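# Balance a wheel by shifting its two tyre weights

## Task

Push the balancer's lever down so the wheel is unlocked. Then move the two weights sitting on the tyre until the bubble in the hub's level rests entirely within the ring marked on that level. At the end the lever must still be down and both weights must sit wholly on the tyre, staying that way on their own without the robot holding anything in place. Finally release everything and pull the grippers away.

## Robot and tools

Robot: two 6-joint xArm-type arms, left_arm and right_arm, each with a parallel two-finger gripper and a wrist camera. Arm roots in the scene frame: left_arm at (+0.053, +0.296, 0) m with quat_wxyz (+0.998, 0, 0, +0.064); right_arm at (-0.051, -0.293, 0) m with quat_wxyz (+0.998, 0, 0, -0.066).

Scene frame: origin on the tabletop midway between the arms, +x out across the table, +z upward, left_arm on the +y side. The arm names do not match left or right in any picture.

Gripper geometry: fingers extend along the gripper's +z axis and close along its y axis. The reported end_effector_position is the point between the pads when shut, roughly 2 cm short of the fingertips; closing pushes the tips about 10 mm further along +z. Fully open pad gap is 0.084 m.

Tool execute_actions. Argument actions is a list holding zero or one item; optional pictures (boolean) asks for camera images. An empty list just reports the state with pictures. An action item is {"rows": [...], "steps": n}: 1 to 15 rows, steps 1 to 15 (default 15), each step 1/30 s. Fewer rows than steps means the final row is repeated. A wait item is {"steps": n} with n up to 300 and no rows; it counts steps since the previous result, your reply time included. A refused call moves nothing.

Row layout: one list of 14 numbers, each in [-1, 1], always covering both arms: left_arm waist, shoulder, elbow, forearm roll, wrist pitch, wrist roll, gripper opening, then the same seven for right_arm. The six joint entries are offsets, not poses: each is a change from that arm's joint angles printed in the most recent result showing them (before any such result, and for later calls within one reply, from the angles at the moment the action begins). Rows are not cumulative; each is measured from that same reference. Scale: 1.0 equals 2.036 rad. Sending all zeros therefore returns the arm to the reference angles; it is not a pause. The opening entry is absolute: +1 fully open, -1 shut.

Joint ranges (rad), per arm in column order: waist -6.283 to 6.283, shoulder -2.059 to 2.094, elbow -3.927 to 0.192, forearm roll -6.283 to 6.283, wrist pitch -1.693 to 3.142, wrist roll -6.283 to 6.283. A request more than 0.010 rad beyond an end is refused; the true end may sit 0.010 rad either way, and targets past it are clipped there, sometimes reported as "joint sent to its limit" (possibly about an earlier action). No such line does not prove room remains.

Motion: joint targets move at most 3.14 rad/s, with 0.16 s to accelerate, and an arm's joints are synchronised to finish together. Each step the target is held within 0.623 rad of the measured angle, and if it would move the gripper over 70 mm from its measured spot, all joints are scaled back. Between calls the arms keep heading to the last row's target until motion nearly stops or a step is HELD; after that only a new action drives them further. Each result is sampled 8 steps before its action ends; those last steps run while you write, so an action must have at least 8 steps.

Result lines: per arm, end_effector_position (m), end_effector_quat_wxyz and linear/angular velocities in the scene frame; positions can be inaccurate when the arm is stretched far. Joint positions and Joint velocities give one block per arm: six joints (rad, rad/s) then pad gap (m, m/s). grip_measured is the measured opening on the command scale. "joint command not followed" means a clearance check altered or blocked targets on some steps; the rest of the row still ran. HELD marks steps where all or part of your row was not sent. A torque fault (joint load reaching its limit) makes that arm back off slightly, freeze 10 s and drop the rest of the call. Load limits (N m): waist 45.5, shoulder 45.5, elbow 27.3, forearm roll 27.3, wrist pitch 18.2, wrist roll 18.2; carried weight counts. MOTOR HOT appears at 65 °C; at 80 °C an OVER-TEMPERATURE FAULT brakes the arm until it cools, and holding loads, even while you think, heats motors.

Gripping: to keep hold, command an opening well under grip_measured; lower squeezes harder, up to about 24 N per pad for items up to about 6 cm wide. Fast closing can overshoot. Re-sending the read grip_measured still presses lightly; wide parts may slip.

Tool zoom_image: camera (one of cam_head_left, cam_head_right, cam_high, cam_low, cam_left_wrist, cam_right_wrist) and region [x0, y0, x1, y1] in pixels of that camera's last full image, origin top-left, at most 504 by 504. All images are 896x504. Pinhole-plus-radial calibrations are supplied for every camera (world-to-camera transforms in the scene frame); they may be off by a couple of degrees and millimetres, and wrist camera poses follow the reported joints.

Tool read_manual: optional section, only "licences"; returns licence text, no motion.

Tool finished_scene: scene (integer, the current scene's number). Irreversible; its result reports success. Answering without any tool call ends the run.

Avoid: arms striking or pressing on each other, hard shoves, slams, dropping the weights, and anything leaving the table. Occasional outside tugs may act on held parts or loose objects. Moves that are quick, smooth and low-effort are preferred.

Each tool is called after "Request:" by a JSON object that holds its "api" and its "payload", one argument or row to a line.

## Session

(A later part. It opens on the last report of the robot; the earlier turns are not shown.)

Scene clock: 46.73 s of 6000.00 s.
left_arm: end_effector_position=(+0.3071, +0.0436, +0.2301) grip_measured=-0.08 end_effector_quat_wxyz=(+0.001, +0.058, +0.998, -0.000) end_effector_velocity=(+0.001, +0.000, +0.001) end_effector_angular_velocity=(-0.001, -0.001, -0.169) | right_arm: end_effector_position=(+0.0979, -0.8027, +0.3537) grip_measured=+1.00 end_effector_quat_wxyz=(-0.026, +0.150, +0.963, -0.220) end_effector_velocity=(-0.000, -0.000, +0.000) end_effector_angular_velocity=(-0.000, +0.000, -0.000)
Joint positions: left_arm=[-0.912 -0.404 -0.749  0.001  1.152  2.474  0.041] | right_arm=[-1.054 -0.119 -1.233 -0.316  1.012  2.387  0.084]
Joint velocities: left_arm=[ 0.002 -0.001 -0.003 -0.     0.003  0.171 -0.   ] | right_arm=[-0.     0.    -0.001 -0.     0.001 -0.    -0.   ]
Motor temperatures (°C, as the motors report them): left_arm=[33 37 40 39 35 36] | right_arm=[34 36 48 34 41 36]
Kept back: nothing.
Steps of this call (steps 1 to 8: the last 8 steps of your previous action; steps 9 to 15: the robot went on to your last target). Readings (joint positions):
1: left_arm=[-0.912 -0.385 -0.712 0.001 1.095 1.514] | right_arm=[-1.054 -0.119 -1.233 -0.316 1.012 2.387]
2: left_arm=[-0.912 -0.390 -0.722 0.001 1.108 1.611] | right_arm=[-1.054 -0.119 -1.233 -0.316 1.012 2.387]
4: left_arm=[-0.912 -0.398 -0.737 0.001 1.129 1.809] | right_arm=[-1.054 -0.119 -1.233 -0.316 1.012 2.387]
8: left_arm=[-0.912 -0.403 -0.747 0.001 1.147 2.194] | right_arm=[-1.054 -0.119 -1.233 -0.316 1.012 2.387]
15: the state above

Request:
{"api": "execute_actions", "payload": {
  "actions": [
    {"rows":[[-0.1437,0.159,-0.1355,0,-0.023,0.658,-0.55,0,0,0,0,0,0,1]],"steps":15}
  ]
}}

Request:
{"api": "execute_actions", "payload": {
  "actions": [
    {"steps":18}
  ]
}}

Request:
{"api": "execute_actions", "payload": {
  "actions": [
    {"rows":[[0,0.008,0.011,0,-0.02,0,-0.55,0,0,0,0,0,0,1],[0,0.008,0.011,0,-0.02,0,-0.55,0,0,0,0,0,0,1],[0,0.0165,0.0223,0,-0.039,0,-0.55,0,0,0,0,0,0,1]],"steps":10}
  ]
}}

Request:
{"api": "execute_actions", "payload": {
  "actions": [
    {"steps":15}
  ],
  "pictures": true
}}

Scene clock: 47.43 s of 6000.00 s.
left_arm: end_effector_position=(+0.3002, -0.0047, +0.2304) grip_measured=-0.08 end_effector_quat_wxyz=(+0.001, +0.225, +0.974, -0.001) end_effector_velocity=(-0.092, -0.386, -0.026) end_effector_angular_velocity=(+0.018, +0.013, -2.702) | right_arm: end_effector_position=(+0.0979, -0.8027, +0.3537) grip_measured=+1.00 end_effector_quat_wxyz=(-0.026, +0.150, +0.963, -0.220) end_effector_velocity=(+0.000, +0.000, -0.001) end_effector_angular_velocity=(+0.002, +0.000, -0.000)
Joint positions: left_arm=[-1.013 -0.292 -0.846  0.001  1.136  2.711  0.041] | right_arm=[-1.054 -0.119 -1.233 -0.316  1.012  2.387  0.084]
Joint velocities: left_arm=[-0.808  0.892 -0.74  -0.004 -0.131  1.896 -0.   ] | right_arm=[0.    0.001 0.    0.    0.001 0.    0.   ]
Motor temperatures (°C, as the motors report them): left_arm=[33 37 40 39 35 36] | right_arm=[34 36 48 34 41 36]
Steps of this call (steps 1 to 14: the robot went on to your last target; steps 15 to 21: the first 7 steps of this action). Readings (joint positions):
15: left_arm=[-0.912 -0.404 -0.750 0.001 1.152 2.486] | right_arm=[-1.054 -0.119 -1.233 -0.316 1.012 2.387]
16: left_arm=[-0.914 -0.402 -0.751 0.001 1.152 2.491] | right_arm=[-1.054 -0.119 -1.233 -0.316 1.012 2.387]
18: left_arm=[-0.934 -0.379 -0.772 0.001 1.149 2.539] | right_arm=[-1.054 -0.119 -1.233 -0.316 1.012 2.387]
21: the state above

Scene clock: 48.03 s of 6000.00 s.
left_arm: end_effector_position=(+0.2661, -0.0970, +0.2191) grip_measured=-0.08 end_effector_quat_wxyz=(+0.000, +0.765, +0.644, +0.000) end_effector_velocity=(-0.001, -0.002, -0.000) end_effector_angular_velocity=(-0.001, -0.000, -0.086) | right_arm: end_effector_position=(+0.0979, -0.8027, +0.3537) grip_measured=+1.00 end_effector_quat_wxyz=(-0.026, +0.150, +0.963, -0.220) end_effector_velocity=(+0.000, -0.001, +0.000) end_effector_angular_velocity=(-0.002, -0.000, +0.000)
Joint positions: left_arm=[-1.204 -0.081 -1.025  0.001  1.105  3.807  0.041] | right_arm=[-1.054 -0.119 -1.233 -0.316  1.012  2.387  0.084]
Joint velocities: left_arm=[-0.005  0.005 -0.005 -0.    -0.001  0.081  0.   ] | right_arm=[-0.     0.001 -0.001 -0.001 -0.001  0.     0.   ]
Motor temperatures (°C, as the motors report them): left_arm=[33 37 40 39 35 36] | right_arm=[34 36 48 34 41 36]
Kept back: nothing.
Steps of this call (steps 1 to 8: the last 8 steps of your previous action; steps 9 to 18: the robot went on to your last target). Readings (joint positions):
1: left_arm=[-1.038 -0.264 -0.869 0.000 1.132 2.776] | right_arm=[-1.054 -0.119 -1.233 -0.316 1.012 2.387]
2: left_arm=[-1.062 -0.238 -0.891 0.000 1.128 2.845] | right_arm=[-1.054 -0.119 -1.233 -0.316 1.012 2.387]
4: left_arm=[-1.106 -0.189 -0.932 0.001 1.121 3.001] | right_arm=[-1.054 -0.119 -1.233 -0.316 1.012 2.387]
8: left_arm=[-1.173 -0.115 -0.994 0.000 1.110 3.379] | right_arm=[-1.054 -0.119 -1.233 -0.316 1.012 2.387]
18: the state above

Scene clock: 48.10 s of 6000.00 s.
left_arm: end_effector_position=(+0.2663, -0.0976, +0.2183) grip_measured=-0.08 end_effector_quat_wxyz=(+0.001, +0.766, +0.643, +0.000) end_effector_velocity=(+0.016, -0.028, -0.040) end_effector_angular_velocity=(-0.098, -0.053, +0.007) | right_arm: end_effector_position=(+0.0979, -0.8027, +0.3537) grip_measured=+1.00 end_effector_quat_wxyz=(-0.026, +0.150, +0.963, -0.220) end_effector_velocity=(-0.000, -0.000, +0.000) end_effector_angular_velocity=(-0.002, +0.001, +0.001)
Joint positions: left_arm=[-1.204 -0.08  -1.023  0.001  1.101  3.81   0.041] | right_arm=[-1.054 -0.119 -1.233 -0.316  1.012  2.387  0.084]
Joint velocities: left_arm=[ 0.002  0.056  0.082 -0.001 -0.25  -0.005  0.   ] | right_arm=[-0.    -0.     0.001 -0.001 -0.002 -0.    -0.   ]
Motor temperatures (°C, as the motors report them): left_arm=[33 37 40 39 35 36] | right_arm=[34 36 48 34 41 36]
Steps of this call (steps 1 to 2: the first 2 steps of this action). Readings (joint positions):
1: left_arm=[-1.204 -0.081 -1.025 0.001 1.105 3.809] | right_arm=[-1.054 -0.119 -1.233 -0.316 1.012 2.387]
2: the state above

Scene clock: 48.60 s of 6000.00 s.
left_arm: end_effector_position=(+0.2671, -0.0990, +0.1917) grip_measured=-0.08 end_effector_quat_wxyz=(+0.001, +0.765, +0.644, +0.000) end_effector_velocity=(-0.002, +0.002, -0.004) end_effector_angular_velocity=(+0.009, +0.005, -0.003) | right_arm: end_effector_position=(+0.0979, -0.8027, +0.3537) grip_measured=+1.00 end_effector_quat_wxyz=(-0.026, +0.150, +0.963, -0.220) end_effector_velocity=(-0.000, +0.000, -0.001) end_effector_angular_velocity=(+0.002, -0.001, -0.001)
Joint positions: left_arm=[-1.204 -0.048 -0.98   0.001  1.026  3.807  0.041] | right_arm=[-1.054 -0.119 -1.233 -0.316  1.012  2.387  0.084]
Joint velocities: left_arm=[-0.001  0.004  0.006 -0.    -0.     0.001 -0.   ] | right_arm=[-0.    -0.001  0.001  0.002  0.     0.    -0.   ]
Motor temperatures (°C, as the motors report them): left_arm=[33 37 40 39 35 36] | right_arm=[34 36 48 34 41 36]
Kept back: nothing.
Steps of this call (steps 1 to 8: the last 8 steps of your previous action; steps 9 to 15: the robot went on to your last target). Readings (joint positions):
1: left_arm=[-1.204 -0.077 -1.019 0.001 1.090 3.809] | right_arm=[-1.054 -0.119 -1.233 -0.316 1.012 2.387]
2: left_arm=[-1.203 -0.072 -1.012 0.001 1.076 3.808] | right_arm=[-1.054 -0.119 -1.233 -0.316 1.012 2.387]
4: left_arm=[-1.203 -0.057 -0.992 0.001 1.048 3.807] | right_arm=[-1.054 -0.119 -1.233 -0.316 1.012 2.387]
8: left_arm=[-1.203 -0.047 -0.979 0.001 1.029 3.807] | right_arm=[-1.054 -0.119 -1.233 -0.316 1.012 2.387]
15: the state above
camera_calibration (this result's frames):
cam_left_wrist: T_world_to_cam=[[0.984865, -0.17332, -0.000877455, -0.247015], [-0.17332, -0.984818, -0.00968336, 0.0178237], [0.000814189, 0.00968889, -0.999953, 0.32239], [0, 0, 0, 1]] pos_world=[0.246104, -0.0283833, 0.32233]
cam_right_wrist: T_world_to_cam=[[0.290687, 0.851437, -0.436526, 0.843192], [0.948744, -0.315633, 0.0161427, -0.286038], [-0.124038, -0.418844, -0.899547, 0.127568], [0, 0, 0, 1]] pos_world=[0.042095, -0.754777, 0.487446]

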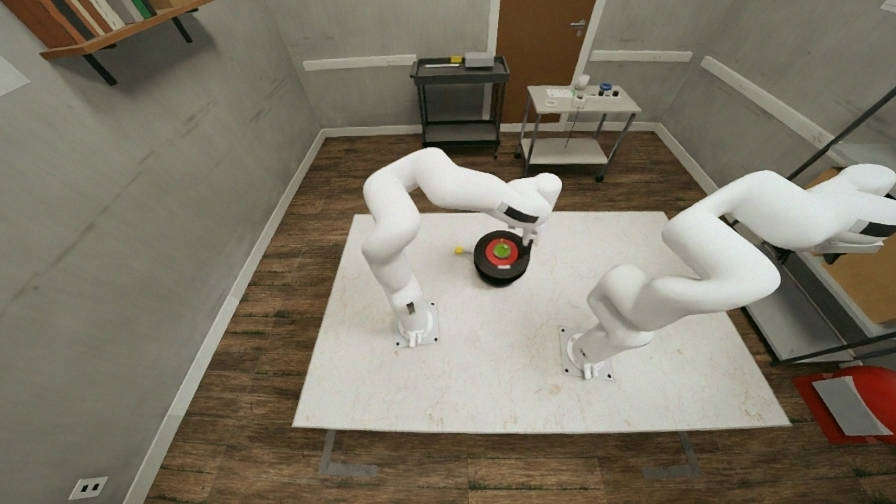

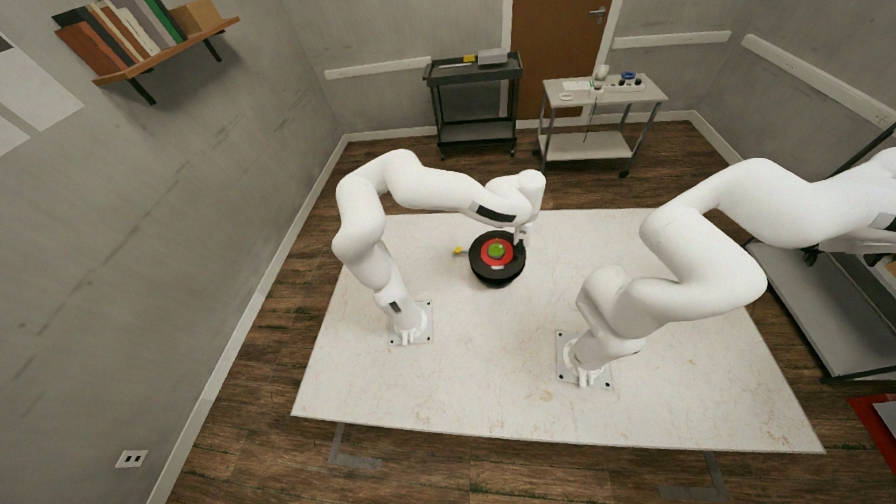

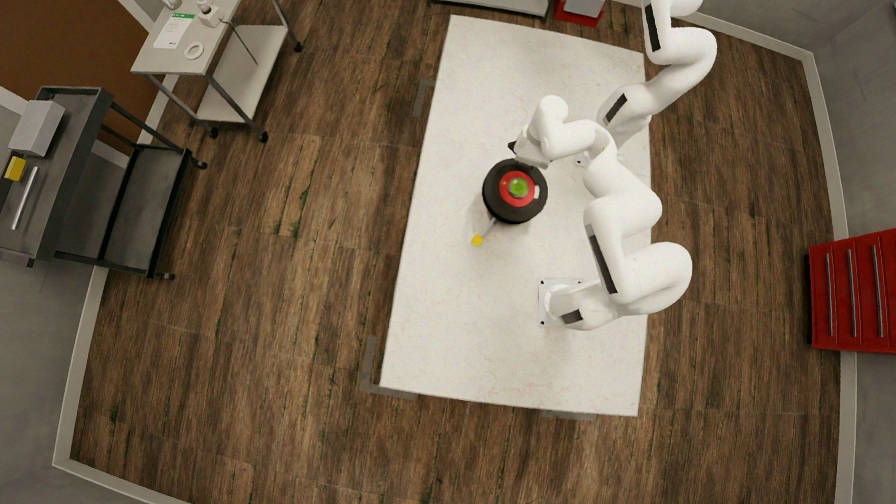

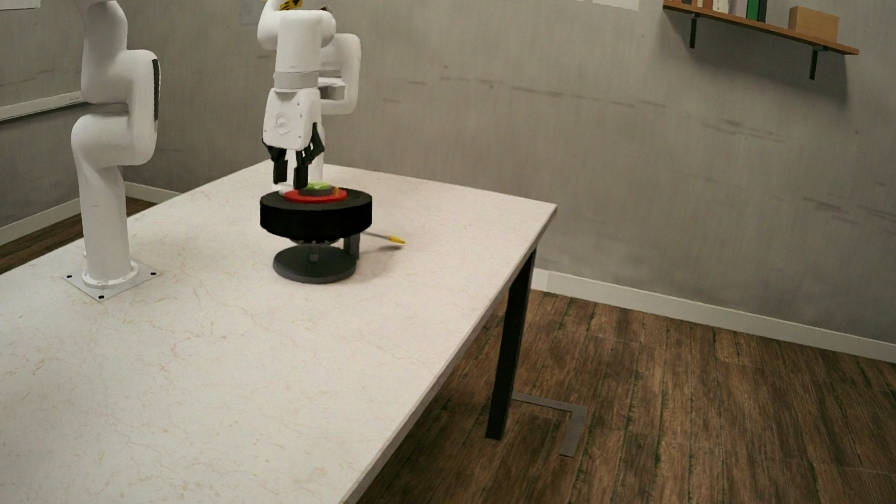

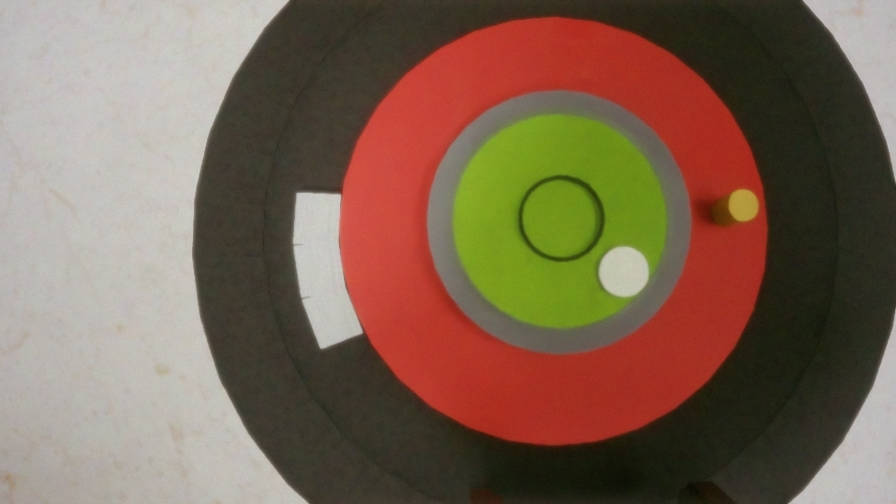

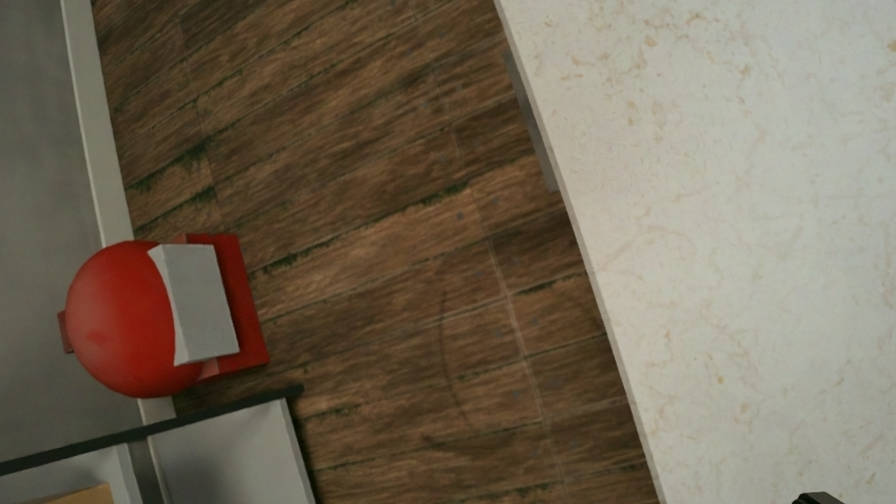

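Request:
{"api": "execute_actions", "payload": {
  "actions": [
    {"rows":[[0,0.004,0.005,0,-0.009,0,-0.55,0,0,0,0,0,0,1],[0,0.008,0.01,0,-0.018,0,-0.55,0,0,0,0,0,0,1],[0,0.012,0.0145,0,-0.0265,0,-0.55,0,0,0,0,0,0,1],[0,0.014,0.017,0,-0.031,0,-0.55,0,0,0,0,0,0,1],[0,0.015,0.0185,0,-0.0335,0,-0.55,0,0,0,0,0,0,1],[0,0.016,0.02,0,-0.036,0,-0.55,0,0,0,0,0,0,1],[0,0.017,0.021,0,-0.038,0,-0.55,0,0,0,0,0,0,1],[0,0.018,0.022,0,-0.04,0,-0.55,0,0,0,0,0,0,1],[0,0.019,0.023,0,-0.042,0,-0.55,0,0,0,0,0,0,1],[0,0.02,0.024,0,-0.044,0,-0.55,0,0,0,0,0,0,1],[0,0.021,0.025,0,-0.046,0,-0.55,0,0,0,0,0,0,1],[0,0.022,0.026,0,-0.048,0,-0.55,0,0,0,0,0,0,1],[0,0.0228,0.0275,0,-0.05,0,-0.55,0,0,0,0,0,0,1],[0,0.0236,0.0287,0,-0.0523,0,-0.55,0,0,0,0,0,0,1]],"steps":15}
  ]
}}

Request:
{"api": "execute_actions", "payload": {
  "actions": [
    {"steps":30}
  ]
}}

Request:
{"api": "execute_actions", "payload": {
  "actions": [
    {"rows":[[0,0,0,0,0,0,-0.2,0,0,0,0,0,0,1],[0,0,0,0,0,0,-0.1,0,0,0,0,0,0,1],[0,0,0,0,0,0,-0.1,0,0,0,0,0,0,1],[0,0,0,0,0,0,-0.03,0,0,0,0,0,0,1],[0,0,0,0,0,0,-0.03,0,0,0,0,0,0,1],[0,0,0,0,0,0,0.05,0,0,0,0,0,0,1],[0,0,0,0,0,0,0.05,0,0,0,0,0,0,1],[0,0,0,0,0,0,0.15,0,0,0,0,0,0,1],[0,0,0,0,0,0,0.25,0,0,0,0,0,0,1]],"steps":15}
  ]
}}

Request:
{"api": "execute_actions", "payload": {
  "actions": [
    {"rows":[[0,-0.005,-0.006,0,0.011,0,0.25,0,0,0,0,0,0,1],[0,-0.005,-0.006,0,0.011,0,0.25,0,0,0,0,0,0,1],[0,-0.012,-0.014,0,0.026,0,0.25,0,0,0,0,0,0,1],[0,-0.012,-0.014,0,0.026,0,0.25,0,0,0,0,0,0,1],[0,-0.0236,-0.0287,0,0.0523,0,0.25,0,0,0,0,0,0,1]],"steps":10}
  ]
}}

Request:
{"api": "execute_actions", "payload": {
  "actions": [
    {"steps":70}
  ],
  "pictures": true
}}

Scene clock: 50.13 s of 6000.00 s.
left_arm: end_effector_position=(+0.2670, -0.0988, +0.1718) grip_measured=-0.08 end_effector_quat_wxyz=(-0.000, +0.765, +0.644, +0.000) end_effector_velocity=(-0.010, +0.018, -0.119) end_effector_angular_velocity=(+0.066, +0.035, +0.001) | right_arm: end_effector_position=(+0.0979, -0.8027, +0.3537) grip_measured=+1.00 end_effector_quat_wxyz=(-0.026, +0.150, +0.963, -0.220) end_effector_velocity=(+0.000, -0.000, +0.001) end_effector_angular_velocity=(-0.003, -0.002, +0.001)
Joint positions: left_arm=[-1.204 -0.023 -0.948  0.001  0.972  3.807  0.041] | right_arm=[-1.054 -0.119 -1.233 -0.316  1.012  2.387  0.084]
Joint velocities: left_arm=[-0.     0.141  0.186  0.    -0.252 -0.001 -0.   ] | right_arm=[ 0.    -0.001 -0.002  0.    -0.001 -0.     0.   ]
Motor temperatures (°C, as the motors report them): left_arm=[33 38 40 39 35 36] | right_arm=[34 36 49 34 41 36]
Steps of this call (steps 1 to 15: the robot went on to your last target; steps 16 to 39: nothing new was sent; steps 40 to 46: the first 7 steps of this action). Readings (joint positions):
40: left_arm=[-1.204 -0.047 -0.979 0.001 1.026 3.807] | right_arm=[-1.054 -0.119 -1.233 -0.316 1.012 2.387]
41: left_arm=[-1.204 -0.047 -0.978 0.001 1.023 3.807] | right_arm=[-1.054 -0.119 -1.233 -0.316 1.012 2.387]
43: left_arm=[-1.204 -0.040 -0.970 0.001 1.005 3.807] | right_arm=[-1.054 -0.119 -1.233 -0.316 1.012 2.387]
46: the state above

Scene clock: 51.13 s of 6000.00 s.
left_arm: end_effector_position=(+0.2672, -0.0991, +0.1547) grip_measured=-0.08 end_effector_quat_wxyz=(+0.001, +0.765, +0.644, +0.000) end_effector_velocity=(-0.001, -0.000, -0.000) end_effector_angular_velocity=(+0.001, +0.001, -0.001) | right_arm: end_effector_position=(+0.0979, -0.8027, +0.3537) grip_measured=+1.00 end_effector_quat_wxyz=(-0.026, +0.150, +0.963, -0.220) end_effector_velocity=(+0.001, +0.000, +0.000) end_effector_angular_velocity=(+0.001, -0.003, -0.000)
Joint positions: left_arm=[-1.204  0.    -0.921  0.001  0.92   3.807  0.041] | right_arm=[-1.054 -0.119 -1.233 -0.316  1.012  2.387  0.084]
Joint velocities: left_arm=[-0.001  0.001  0.     0.     0.    -0.001 -0.   ] | right_arm=[ 0.    -0.001  0.001  0.003 -0.    -0.    -0.   ]
Motor temperatures (°C, as the motors report them): left_arm=[33 38 40 39 35 36] | right_arm=[34 36 49 34 41 36]
Kept back: nothing.
Steps of this call (steps 1 to 8: the last 8 steps of your previous action; steps 9 to 30: the robot went on to your last target). Readings (joint positions):
1: left_arm=[-1.204 -0.019 -0.943 0.001 0.964 3.807] | right_arm=[-1.054 -0.119 -1.233 -0.316 1.012 2.387]
2: left_arm=[-1.204 -0.016 -0.940 0.001 0.958 3.807] | right_arm=[-1.054 -0.119 -1.233 -0.316 1.012 2.387]
4: left_arm=[-1.204 -0.012 -0.936 0.001 0.947 3.807] | right_arm=[-1.054 -0.119 -1.233 -0.316 1.012 2.387]
8: left_arm=[-1.204 -0.004 -0.927 0.001 0.930 3.807] | right_arm=[-1.054 -0.119 -1.233 -0.316 1.012 2.387]
30: the state above
All arms were judged still, so your last target was given up. Only a new action makes them travel on or press farther. Fingers that are still opening or closing keep moving.

Scene clock: 51.37 s of 6000.00 s.
left_arm: end_effector_position=(+0.2671, -0.0991, +0.1547) grip_measured=+0.01 end_effector_quat_wxyz=(+0.001, +0.765, +0.644, +0.000) end_effector_velocity=(+0.000, +0.000, +0.000) end_effector_angular_velocity=(-0.000, -0.000, +0.001) | right_arm: end_effector_position=(+0.0979, -0.8027, +0.3537) grip_measured=+1.00 end_effector_quat_wxyz=(-0.026, +0.150, +0.963, -0.220) end_effector_velocity=(+0.000, -0.000, -0.000) end_effector_angular_velocity=(+0.000, +0.000, -0.000)
Joint positions: left_arm=[-1.204  0.    -0.921  0.001  0.92   3.807  0.044] | right_arm=[-1.054 -0.119 -1.233 -0.316  1.012  2.387  0.084]
Joint velocities: left_arm=[ 0.    -0.    -0.     0.     0.    -0.     0.035] | right_arm=[ 0.     0.    -0.001 -0.     0.001  0.    -0.   ]
Motor temperatures (°C, as the motors report them): left_arm=[33 38 40 39 35 36] | right_arm=[34 36 49 34 41 36]
Steps of this call (steps 1 to 7: the first 7 steps of this action). Readings (joint positions):
1: left_arm=[-1.204 0.000 -0.921 0.001 0.920 3.807] | right_arm=[-1.054 -0.119 -1.233 -0.316 1.012 2.387]
2: left_arm=[-1.204 0.000 -0.921 0.001 0.920 3.807] | right_arm=[-1.054 -0.119 -1.233 -0.316 1.012 2.387]
4: left_arm=[-1.204 0.000 -0.921 0.001 0.920 3.807] | right_arm=[-1.054 -0.119 -1.233 -0.316 1.012 2.387]
7: the state above

Scene clock: 51.70 s of 6000.00 s.
left_arm: end_effector_position=(+0.2670, -0.0988, +0.1553) grip_measured=+0.24 end_effector_quat_wxyz=(+0.000, +0.765, +0.644, +0.000) end_effector_velocity=(-0.009, +0.014, +0.031) end_effector_angular_velocity=(+0.058, +0.031, -0.003) | right_arm: end_effector_position=(+0.0979, -0.8027, +0.3537) grip_measured=+1.00 end_effector_quat_wxyz=(-0.026, +0.150, +0.963, -0.220) end_effector_velocity=(+0.000, -0.000, -0.000) end_effector_angular_velocity=(-0.000, -0.000, +0.000)
Joint positions: left_arm=[-1.204 -0.001 -0.922  0.001  0.923  3.807  0.054] | right_arm=[-1.054 -0.119 -1.233 -0.316  1.012  2.387  0.084]
Joint velocities: left_arm=[-0.002 -0.051 -0.051  0.     0.169  0.001  0.   ] | right_arm=[ 0.     0.001 -0.001  0.    -0.001  0.    -0.   ]
Motor temperatures (°C, as the motors report them): left_arm=[33 38 40 39 35 36] | right_arm=[34 36 49 34 41 36]
Steps of this call (steps 1 to 8: the last 8 steps of your previous action; steps 9 to 10: the first 2 steps of this action, its rows measured from where the robot was after step 8). Readings (joint positions):
8: left_arm=[-1.204 0.000 -0.921 0.001 0.920 3.807] | right_arm=[-1.054 -0.119 -1.233 -0.316 1.012 2.387]
9: left_arm=[-1.204 0.000 -0.921 0.001 0.920 3.807] | right_arm=[-1.054 -0.119 -1.233 -0.316 1.012 2.387]
10: the state above

Scene clock: 54.03 s of 6000.00 s.
left_arm: end_effector_position=(+0.2671, -0.0990, +0.1917) grip_measured=+0.24 end_effector_quat_wxyz=(+0.001, +0.765, +0.644, +0.000) end_effector_velocity=(+0.000, -0.000, +0.000) end_effector_angular_velocity=(-0.001, -0.000, +0.000) | right_arm: end_effector_position=(+0.0979, -0.8027, +0.3537) grip_measured=+1.00 end_effector_quat_wxyz=(-0.026, +0.150, +0.963, -0.220) end_effector_velocity=(-0.000, +0.000, -0.000) end_effector_angular_velocity=(+0.001, +0.001, -0.000)
Joint positions: left_arm=[-1.204 -0.048 -0.98   0.001  1.026  3.807  0.054] | right_arm=[-1.054 -0.119 -1.233 -0.316  1.012  2.387  0.084]
Joint velocities: left_arm=[ 0. -0.  0. -0. -0.  0. -0.] | right_arm=[-0.     0.     0.    -0.001  0.001  0.     0.   ]
Motor temperatures (°C, as the motors report them): left_arm=[33 38 40 39 35 36] | right_arm=[34 36 49 34 41 36]
Kept back: nothing.
Steps of this call (steps 1 to 8: the last 8 steps of your previous action; steps 9 to 30: the robot went on to your last target; steps 31 to 70: nothing new was sent). Readings (joint positions):
1: left_arm=[-1.204 -0.003 -0.925 0.001 0.929 3.807] | right_arm=[-1.054 -0.119 -1.233 -0.316 1.012 2.387]
2: left_arm=[-1.204 -0.007 -0.930 0.001 0.938 3.807] | right_arm=[-1.054 -0.119 -1.233 -0.316 1.012 2.387]
4: left_arm=[-1.204 -0.019 -0.944 0.001 0.964 3.807] | right_arm=[-1.054 -0.119 -1.233 -0.316 1.012 2.387]
8: left_arm=[-1.204 -0.046 -0.978 0.001 1.015 3.807] | right_arm=[-1.054 -0.119 -1.233 -0.316 1.012 2.387]
70: the state above
All arms were judged still, so your last target was given up. Only a new action makes them travel on or press farther. Fingers that are still opening or closing keep moving.
camera_calibration (this result's frames):
cam_left_wrist: T_world_to_cam=[[0.984865, -0.173322, -0.000813187, -0.247044], [-0.173322, -0.984818, -0.00960037, 0.0177873], [0.000863111, 0.00959601, -0.999954, 0.322405], [0, 0, 0, 1]] pos_world=[0.246109, -0.0283945, 0.32236]
cam_right_wrist: T_world_to_cam=[[0.290687, 0.851437, -0.436526, 0.843192], [0.948744, -0.315633, 0.0161425, -0.286038], [-0.124038, -0.418844, -0.899547, 0.127568], [0, 0, 0, 1]] pos_world=[0.042095, -0.754777, 0.487446]

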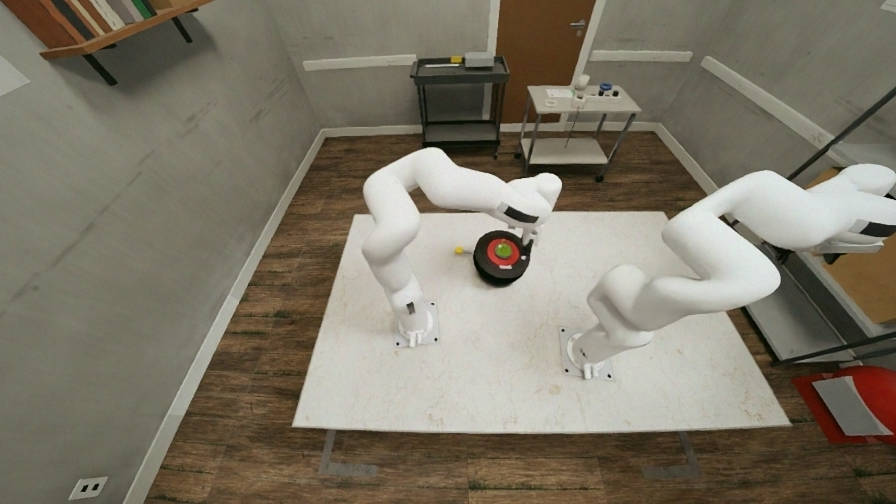

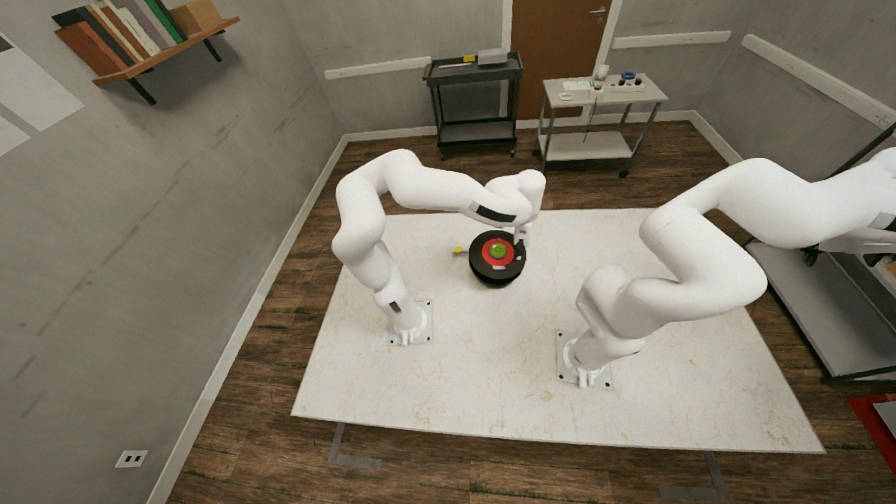

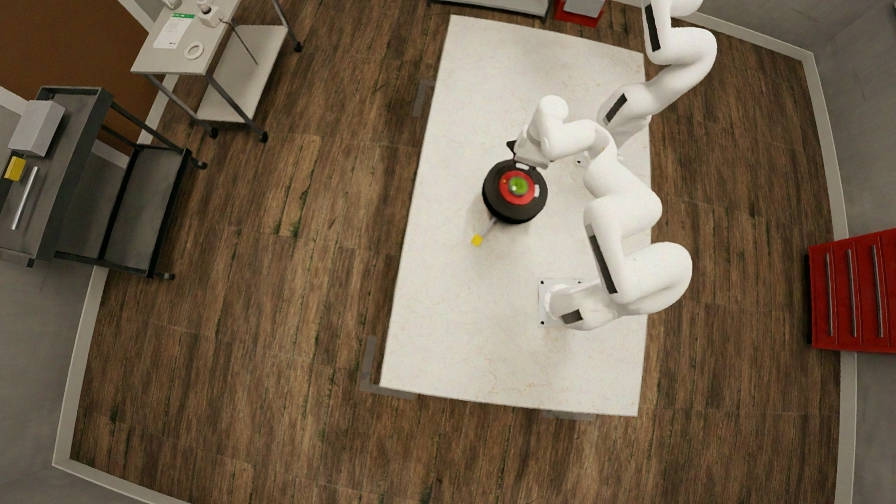

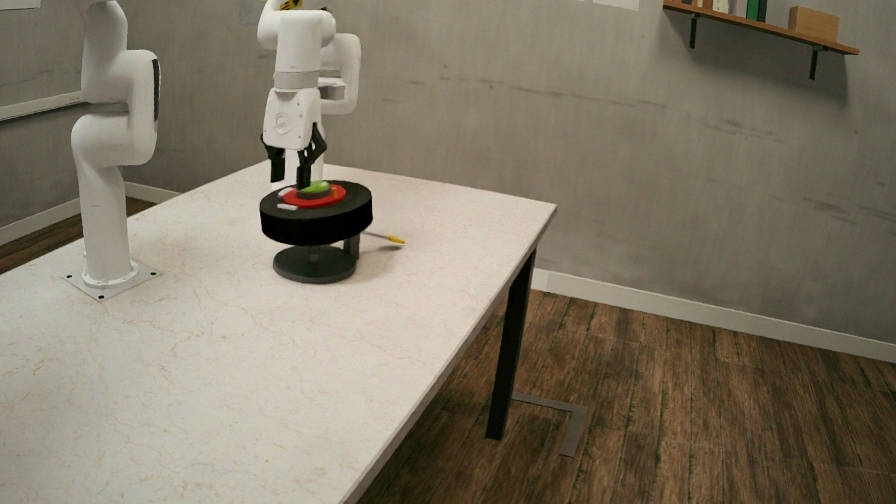

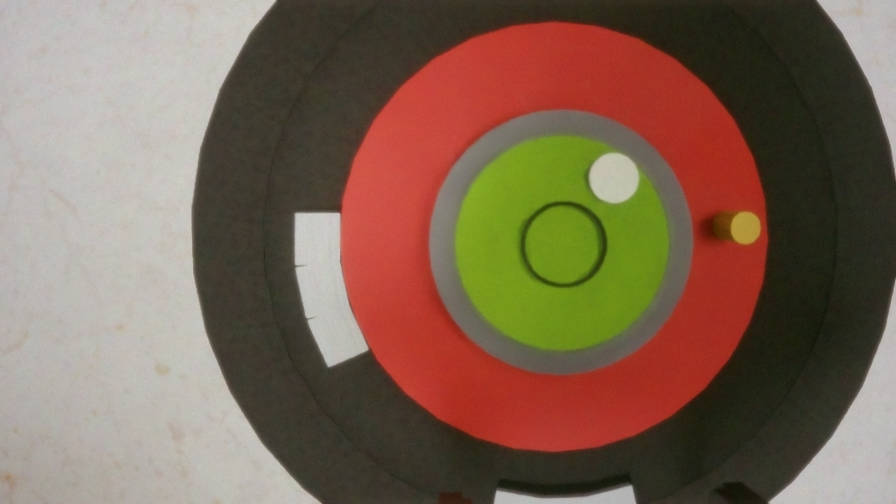

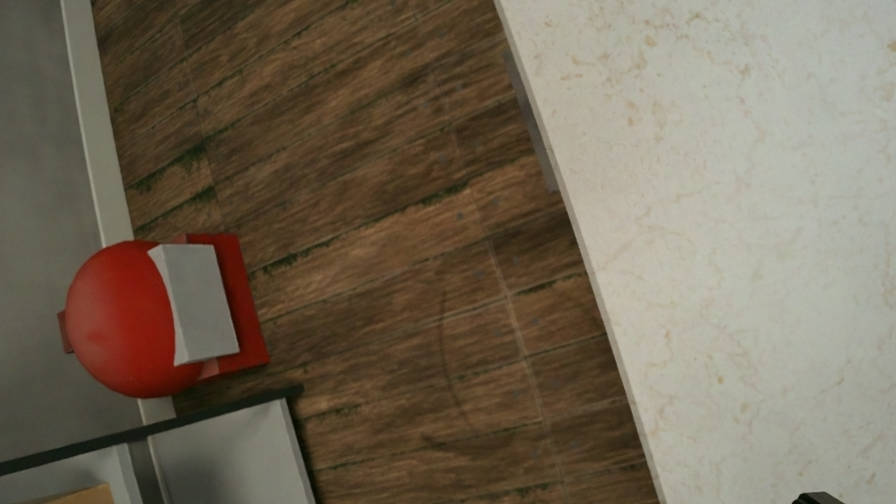

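Request:
{"api": "execute_actions", "payload": {
  "actions": [
    {"rows":[[0,0.006,0.007,0,-0.013,0,0.25,0,0,0,0,0,0,1],[0,0.012,0.0145,0,-0.0265,0,0.25,0,0,0,0,0,0,1],[0,0.016,0.02,0,-0.036,0,0.25,0,0,0,0,0,0,1],[0,0.018,0.022,0,-0.04,0,0.25,0,0,0,0,0,0,1],[0,0.02,0.024,0,-0.044,0,0.25,0,0,0,0,0,0,1],[0,0.021,0.025,0,-0.046,0,0.25,0,0,0,0,0,0,1],[0,0.022,0.026,0,-0.048,0,0.25,0,0,0,0,0,0,1],[0,0.023,0.0275,0,-0.05,0,0.25,0,0,0,0,0,0,1],[0,0.024,0.029,0,-0.053,0,0.25,0,0,0,0,0,0,1],[0,0.025,0.03,0,-0.055,0,0.25,0,0,0,0,0,0,1],[0,0.026,0.0315,0,-0.0575,0,0.25,0,0,0,0,0,0,1],[0,0.0267,0.0325,0,-0.059,0,0.25,0,0,0,0,0,0,1]],"steps":15}
  ]
}}

Request:
{"api": "execute_actions", "payload": {
  "actions": [
    {"steps":15}
  ]
}}

Request:
{"api": "execute_actions", "payload": {
  "actions": [
    {"rows":[[0,0,0,0,0,0,0.18,0,0,0,0,0,0,1],[0,0,0,0,0,0,0.12,0,0,0,0,0,0,1],[0,0,0,0,0,0,0.07,0,0,0,0,0,0,1],[0,0,0,0,0,0,0.02,0,0,0,0,0,0,1],[0,0,0,0,0,0,-0.02,0,0,0,0,0,0,1],[0,0,0,0,0,0,-0.06,0,0,0,0,0,0,1],[0,0,0,0,0,0,-0.1,0,0,0,0,0,0,1],[0,0,0,0,0,0,-0.15,0,0,0,0,0,0,1],[0,0,0,0,0,0,-0.2,0,0,0,0,0,0,1],[0,0,0,0,0,0,-0.3,0,0,0,0,0,0,1],[0,0,0,0,0,0,-0.4,0,0,0,0,0,0,1],[0,0,0,0,0,0,-0.55,0,0,0,0,0,0,1]],"steps":15}
  ]
}}

Request:
{"api": "execute_actions", "payload": {
  "actions": [
    {"rows":[[0,-0.001,-0.001,0,0.002,0,-0.55,0,0,0,0,0,0,1],[0,-0.002,-0.002,0,0.004,0,-0.55,0,0,0,0,0,0,1],[0,-0.003,-0.0035,0,0.0065,0,-0.55,0,0,0,0,0,0,1],[0,-0.004,-0.005,0,0.009,0,-0.55,0,0,0,0,0,0,1],[0,-0.005,-0.006,0,0.011,0,-0.55,0,0,0,0,0,0,1],[0,-0.006,-0.0075,0,0.0135,0,-0.55,0,0,0,0,0,0,1],[0,-0.008,-0.01,0,0.018,0,-0.55,0,0,0,0,0,0,1],[0,-0.01,-0.012,0,0.022,0,-0.55,0,0,0,0,0,0,1],[0,-0.012,-0.015,0,0.027,0,-0.55,0,0,0,0,0,0,1],[0,-0.015,-0.018,0,0.033,0,-0.55,0,0,0,0,0,0,1],[0,-0.018,-0.022,0,0.04,0,-0.55,0,0,0,0,0,0,1],[0,-0.022,-0.027,0,0.049,0,-0.55,0,0,0,0,0,0,1],[0,-0.0267,-0.0325,0,0.059,0,-0.55,0,0,0,0,0,0,1]],"steps":15}
  ]
}}

Request:
{"api": "execute_actions", "payload": {
  "actions": [
    {"steps":20}
  ],
  "pictures": true
}}

Scene clock: 56.43 s of 6000.00 s.
left_arm: end_effector_position=(+0.2669, -0.0986, +0.1657) grip_measured=+0.24 end_effector_quat_wxyz=(-0.001, +0.765, +0.644, +0.000) end_effector_velocity=(-0.013, +0.023, -0.148) end_effector_angular_velocity=(+0.085, +0.046, -0.001) | right_arm: end_effector_position=(+0.0979, -0.8027, +0.3537) grip_measured=+1.00 end_effector_quat_wxyz=(-0.026, +0.150, +0.963, -0.220) end_effector_velocity=(+0.001, -0.000, +0.001) end_effector_angular_velocity=(-0.002, -0.003, +0.002)
Joint positions: left_arm=[-1.204 -0.015 -0.939  0.001  0.956  3.807  0.054] | right_arm=[-1.054 -0.119 -1.233 -0.316  1.012  2.387  0.084]
Joint velocities: left_arm=[-0.001  0.182  0.223  0.    -0.308 -0.    -0.   ] | right_arm=[ 0.001 -0.001 -0.001  0.002 -0.002 -0.001  0.   ]
Motor temperatures (°C, as the motors report them): left_arm=[33 38 40 39 35 36] | right_arm=[34 36 49 34 41 36]
Steps of this call (steps 1 to 65: nothing new was sent; steps 66 to 72: the first 7 steps of this action). Readings (joint positions):
66: left_arm=[-1.204 -0.048 -0.980 0.001 1.026 3.807] | right_arm=[-1.054 -0.119 -1.233 -0.316 1.012 2.387]
67: left_arm=[-1.204 -0.047 -0.979 0.001 1.022 3.807] | right_arm=[-1.054 -0.119 -1.233 -0.316 1.012 2.387]
69: left_arm=[-1.204 -0.037 -0.968 0.001 0.997 3.807] | right_arm=[-1.054 -0.119 -1.233 -0.316 1.012 2.387]
72: the state above

Scene clock: 56.93 s of 6000.00 s.
left_arm: end_effector_position=(+0.2670, -0.0989, +0.1501) grip_measured=+0.24 end_effector_quat_wxyz=(+0.001, +0.765, +0.644, +0.000) end_effector_velocity=(+0.000, -0.000, -0.000) end_effector_angular_velocity=(-0.001, -0.001, +0.000) | right_arm: end_effector_position=(+0.0979, -0.8027, +0.3537) grip_measured=+1.00 end_effector_quat_wxyz=(-0.026, +0.150, +0.963, -0.220) end_effector_velocity=(+0.001, -0.000, -0.000) end_effector_angular_velocity=(+0.000, -0.000, +0.001)
Joint positions: left_arm=[-1.204  0.006 -0.914  0.001  0.906  3.807  0.054] | right_arm=[-1.054 -0.119 -1.233 -0.316  1.012  2.387  0.084]
Joint velocities: left_arm=[ 0.     0.     0.001  0.    -0.003 -0.    -0.   ] | right_arm=[ 0.001  0.001 -0.     0.    -0.    -0.     0.   ]
Motor temperatures (°C, as the motors report them): left_arm=[33 38 40 39 35 36] | right_arm=[34 36 49 34 41 36]
Kept back: nothing.
Steps of this call (steps 1 to 8: the last 8 steps of your previous action; steps 9 to 15: the robot went on to your last target). Readings (joint positions):
1: left_arm=[-1.204 -0.010 -0.933 0.001 0.947 3.807] | right_arm=[-1.054 -0.119 -1.233 -0.316 1.012 2.387]
2: left_arm=[-1.204 -0.006 -0.929 0.001 0.939 3.807] | right_arm=[-1.054 -0.119 -1.233 -0.316 1.012 2.387]
4: left_arm=[-1.204 -0.002 -0.924 0.001 0.927 3.807] | right_arm=[-1.054 -0.119 -1.233 -0.316 1.012 2.387]
8: left_arm=[-1.204 0.004 -0.917 0.001 0.910 3.807] | right_arm=[-1.054 -0.119 -1.233 -0.316 1.012 2.387]
15: the state above

Scene clock: 57.17 s of 6000.00 s.
left_arm: end_effector_position=(+0.2675, -0.0998, +0.1512) grip_measured=-0.06 end_effector_quat_wxyz=(+0.003, +0.765, +0.644, -0.000) end_effector_velocity=(-0.000, -0.001, +0.001) end_effector_angular_velocity=(-0.004, -0.001, -0.001) | right_arm: end_effector_position=(+0.0979, -0.8027, +0.3537) grip_measured=+1.00 end_effector_quat_wxyz=(-0.026, +0.150, +0.963, -0.220) end_effector_velocity=(+0.000, -0.000, +0.000) end_effector_angular_velocity=(-0.001, -0.001, +0.001)
Joint positions: left_arm=[-1.204  0.005 -0.916  0.001  0.905  3.807  0.042] | right_arm=[-1.054 -0.119 -1.233 -0.316  1.012  2.387  0.084]
Joint velocities: left_arm=[-0.002 -0.001 -0.001 -0.001 -0.002  0.    -0.038] | right_arm=[ 0.    -0.001  0.     0.    -0.001 -0.     0.   ]
Motor temperatures (°C, as the motors report them): left_arm=[33 38 40 39 35 36] | right_arm=[34 36 49 34 41 36]
Steps of this call (steps 1 to 7: the first 7 steps of this action). Readings (joint positions):
1: left_arm=[-1.204 0.006 -0.914 0.001 0.906 3.807] | right_arm=[-1.054 -0.119 -1.233 -0.316 1.012 2.387]
2: left_arm=[-1.203 0.006 -0.914 0.001 0.906 3.807] | right_arm=[-1.054 -0.119 -1.233 -0.316 1.012 2.387]
4: left_arm=[-1.203 0.006 -0.915 0.001 0.906 3.807] | right_arm=[-1.054 -0.119 -1.233 -0.316 1.012 2.387]
7: the state above

Scene clock: 57.67 s of 6000.00 s.
left_arm: end_effector_position=(+0.2666, -0.0980, +0.1548) grip_measured=-0.08 end_effector_quat_wxyz=(-0.001, +0.765, +0.644, +0.000) end_effector_velocity=(+0.003, -0.007, +0.051) end_effector_angular_velocity=(-0.012, -0.007, -0.002) | right_arm: end_effector_position=(+0.0979, -0.8027, +0.3537) grip_measured=+1.00 end_effector_quat_wxyz=(-0.026, +0.150, +0.963, -0.220) end_effector_velocity=(-0.000, -0.000, +0.001) end_effector_angular_velocity=(-0.001, +0.000, -0.000)
Joint positions: left_arm=[-1.204 -0.001 -0.921  0.001  0.925  3.807  0.041] | right_arm=[-1.054 -0.119 -1.233 -0.316  1.012  2.387  0.084]
Joint velocities: left_arm=[-0.001 -0.06  -0.087  0.     0.133  0.001  0.   ] | right_arm=[-0.    -0.001  0.    -0.001 -0.     0.     0.   ]
Motor temperatures (°C, as the motors report them): left_arm=[33 38 40 39 35 36] | right_arm=[34 36 49 34 41 36]
Steps of this call (steps 1 to 8: the last 8 steps of your previous action; steps 9 to 15: the first 7 steps of this action, its rows measured from where the robot was after step 8). Readings (joint positions):
8: left_arm=[-1.204 0.005 -0.915 0.001 0.905 3.807] | right_arm=[-1.054 -0.119 -1.233 -0.316 1.012 2.387]
9: left_arm=[-1.204 0.005 -0.915 0.001 0.905 3.807] | right_arm=[-1.054 -0.119 -1.233 -0.316 1.012 2.387]
10: left_arm=[-1.204 0.005 -0.916 0.001 0.906 3.807] | right_arm=[-1.054 -0.119 -1.233 -0.316 1.012 2.387]
12: left_arm=[-1.204 0.003 -0.916 0.001 0.912 3.807] | right_arm=[-1.054 -0.119 -1.233 -0.316 1.012 2.387]
15: the state above

Scene clock: 58.33 s of 6000.00 s.
left_arm: end_effector_position=(+0.2674, -0.0997, +0.1926) grip_measured=-0.08 end_effector_quat_wxyz=(+0.002, +0.765, +0.644, -0.000) end_effector_velocity=(+0.002, -0.001, +0.003) end_effector_angular_velocity=(-0.007, -0.004, +0.003) | right_arm: end_effector_position=(+0.0979, -0.8027, +0.3537) grip_measured=+1.00 end_effector_quat_wxyz=(-0.026, +0.150, +0.963, -0.220) end_effector_velocity=(-0.000, -0.000, -0.000) end_effector_angular_velocity=(+0.000, +0.001, +0.000)
Joint positions: left_arm=[-1.204 -0.049 -0.981  0.001  1.025  3.807  0.041] | right_arm=[-1.054 -0.119 -1.233 -0.316  1.012  2.387  0.084]
Joint velocities: left_arm=[ 0.002 -0.003 -0.005 -0.    -0.    -0.001  0.   ] | right_arm=[-0.     0.001 -0.    -0.001 -0.001 -0.     0.   ]
Motor temperatures (°C, as the motors report them): left_arm=[33 38 40 39 35 36] | right_arm=[34 36 49 34 41 36]
Kept back: nothing.
Steps of this call (steps 1 to 8: the last 8 steps of your previous action; steps 9 to 20: the robot went on to your last target). Readings (joint positions):
1: left_arm=[-1.204 -0.003 -0.925 0.001 0.930 3.807] | right_arm=[-1.054 -0.119 -1.233 -0.316 1.012 2.387]
2: left_arm=[-1.204 -0.006 -0.929 0.001 0.936 3.807] | right_arm=[-1.054 -0.119 -1.233 -0.316 1.012 2.387]
4: left_arm=[-1.204 -0.014 -0.938 0.001 0.951 3.807] | right_arm=[-1.054 -0.119 -1.233 -0.316 1.012 2.387]
8: left_arm=[-1.204 -0.036 -0.966 0.001 0.999 3.807] | right_arm=[-1.054 -0.119 -1.233 -0.316 1.012 2.387]
20: the state above
camera_calibration (this result's frames):
cam_left_wrist: T_world_to_cam=[[0.984846, -0.173429, 0.00085219, -0.247787], [-0.173418, -0.98482, -0.00747016, 0.0168112], [0.0021348, 0.00720917, -0.999972, 0.322722], [0, 0, 0, 1]] pos_world=[0.246259, -0.0287442, 0.32305]
cam_right_wrist: T_world_to_cam=[[0.290688, 0.851437, -0.436526, 0.843191], [0.948744, -0.315633, 0.0161423, -0.286038], [-0.124038, -0.418844, -0.899547, 0.127568], [0, 0, 0, 1]] pos_world=[0.042095, -0.754777, 0.487446]

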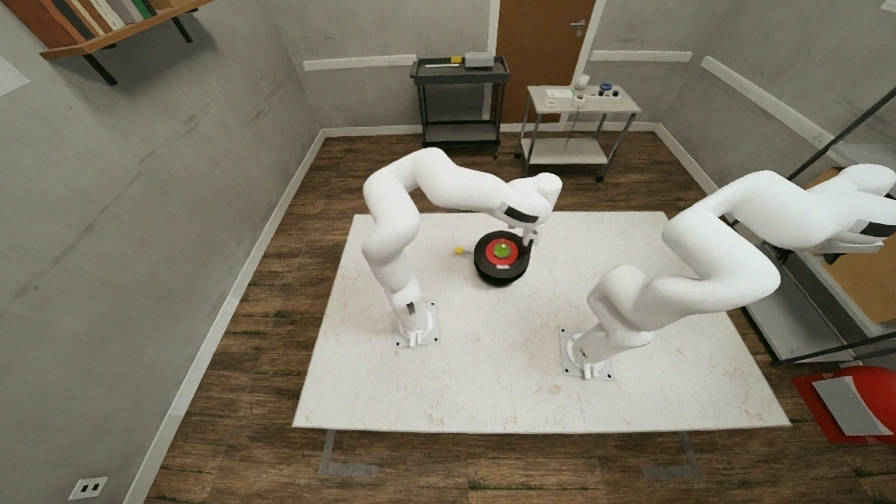

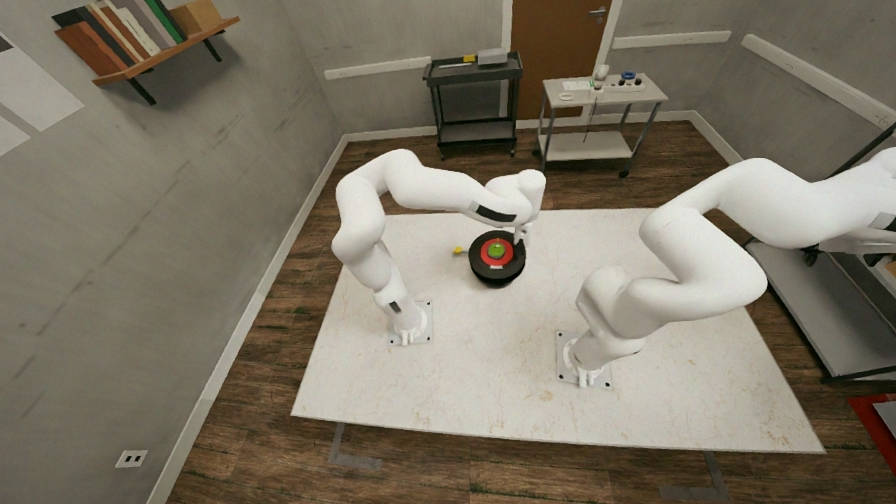

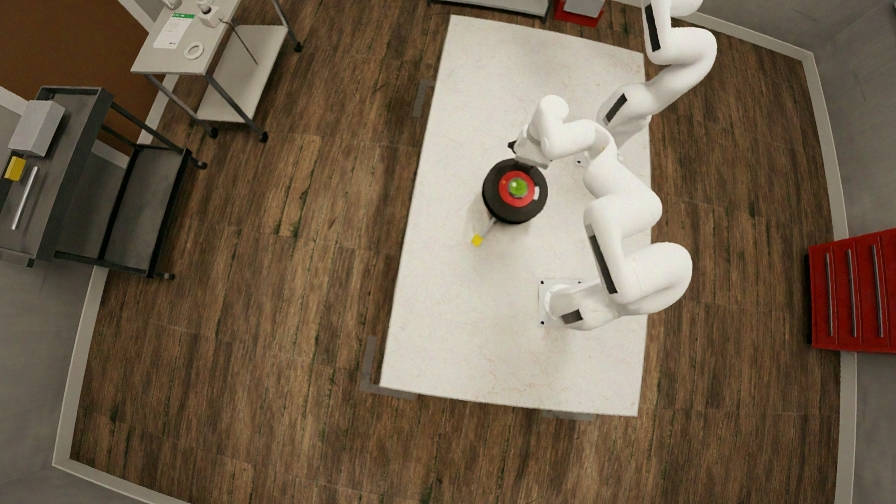

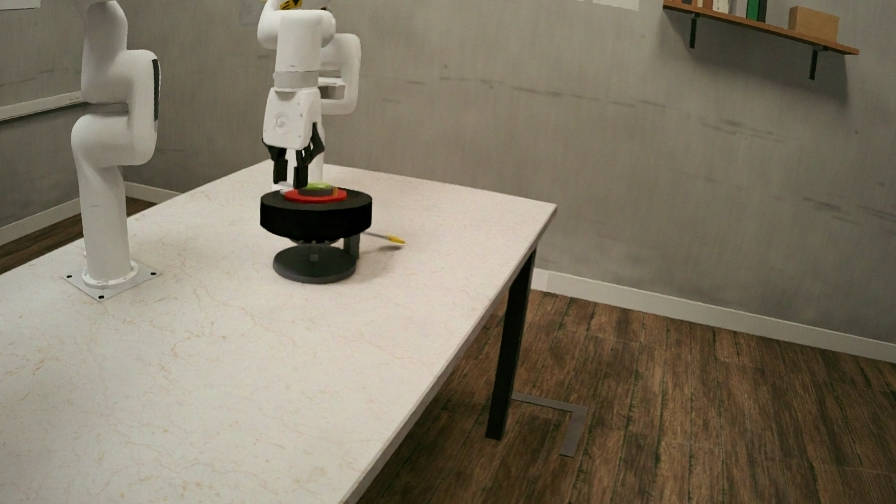

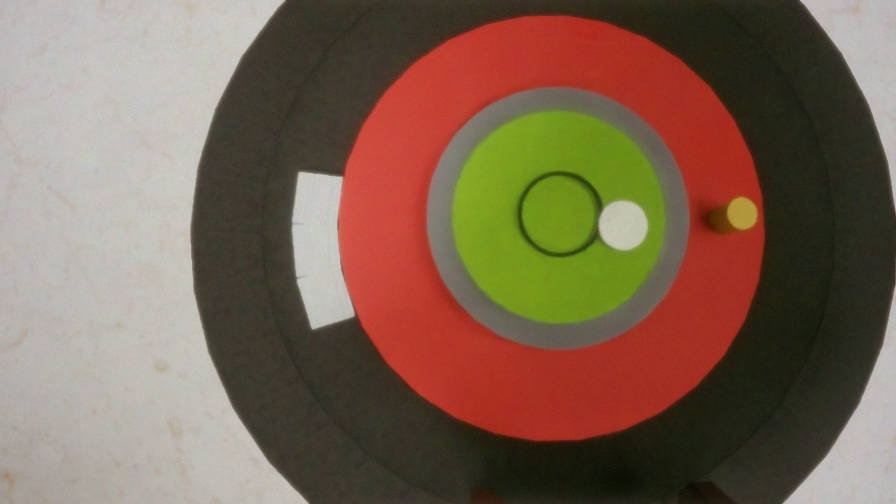

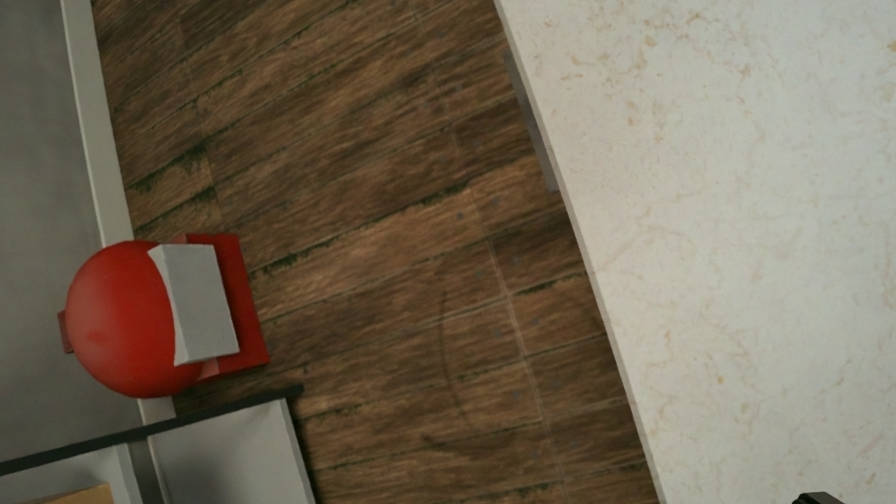

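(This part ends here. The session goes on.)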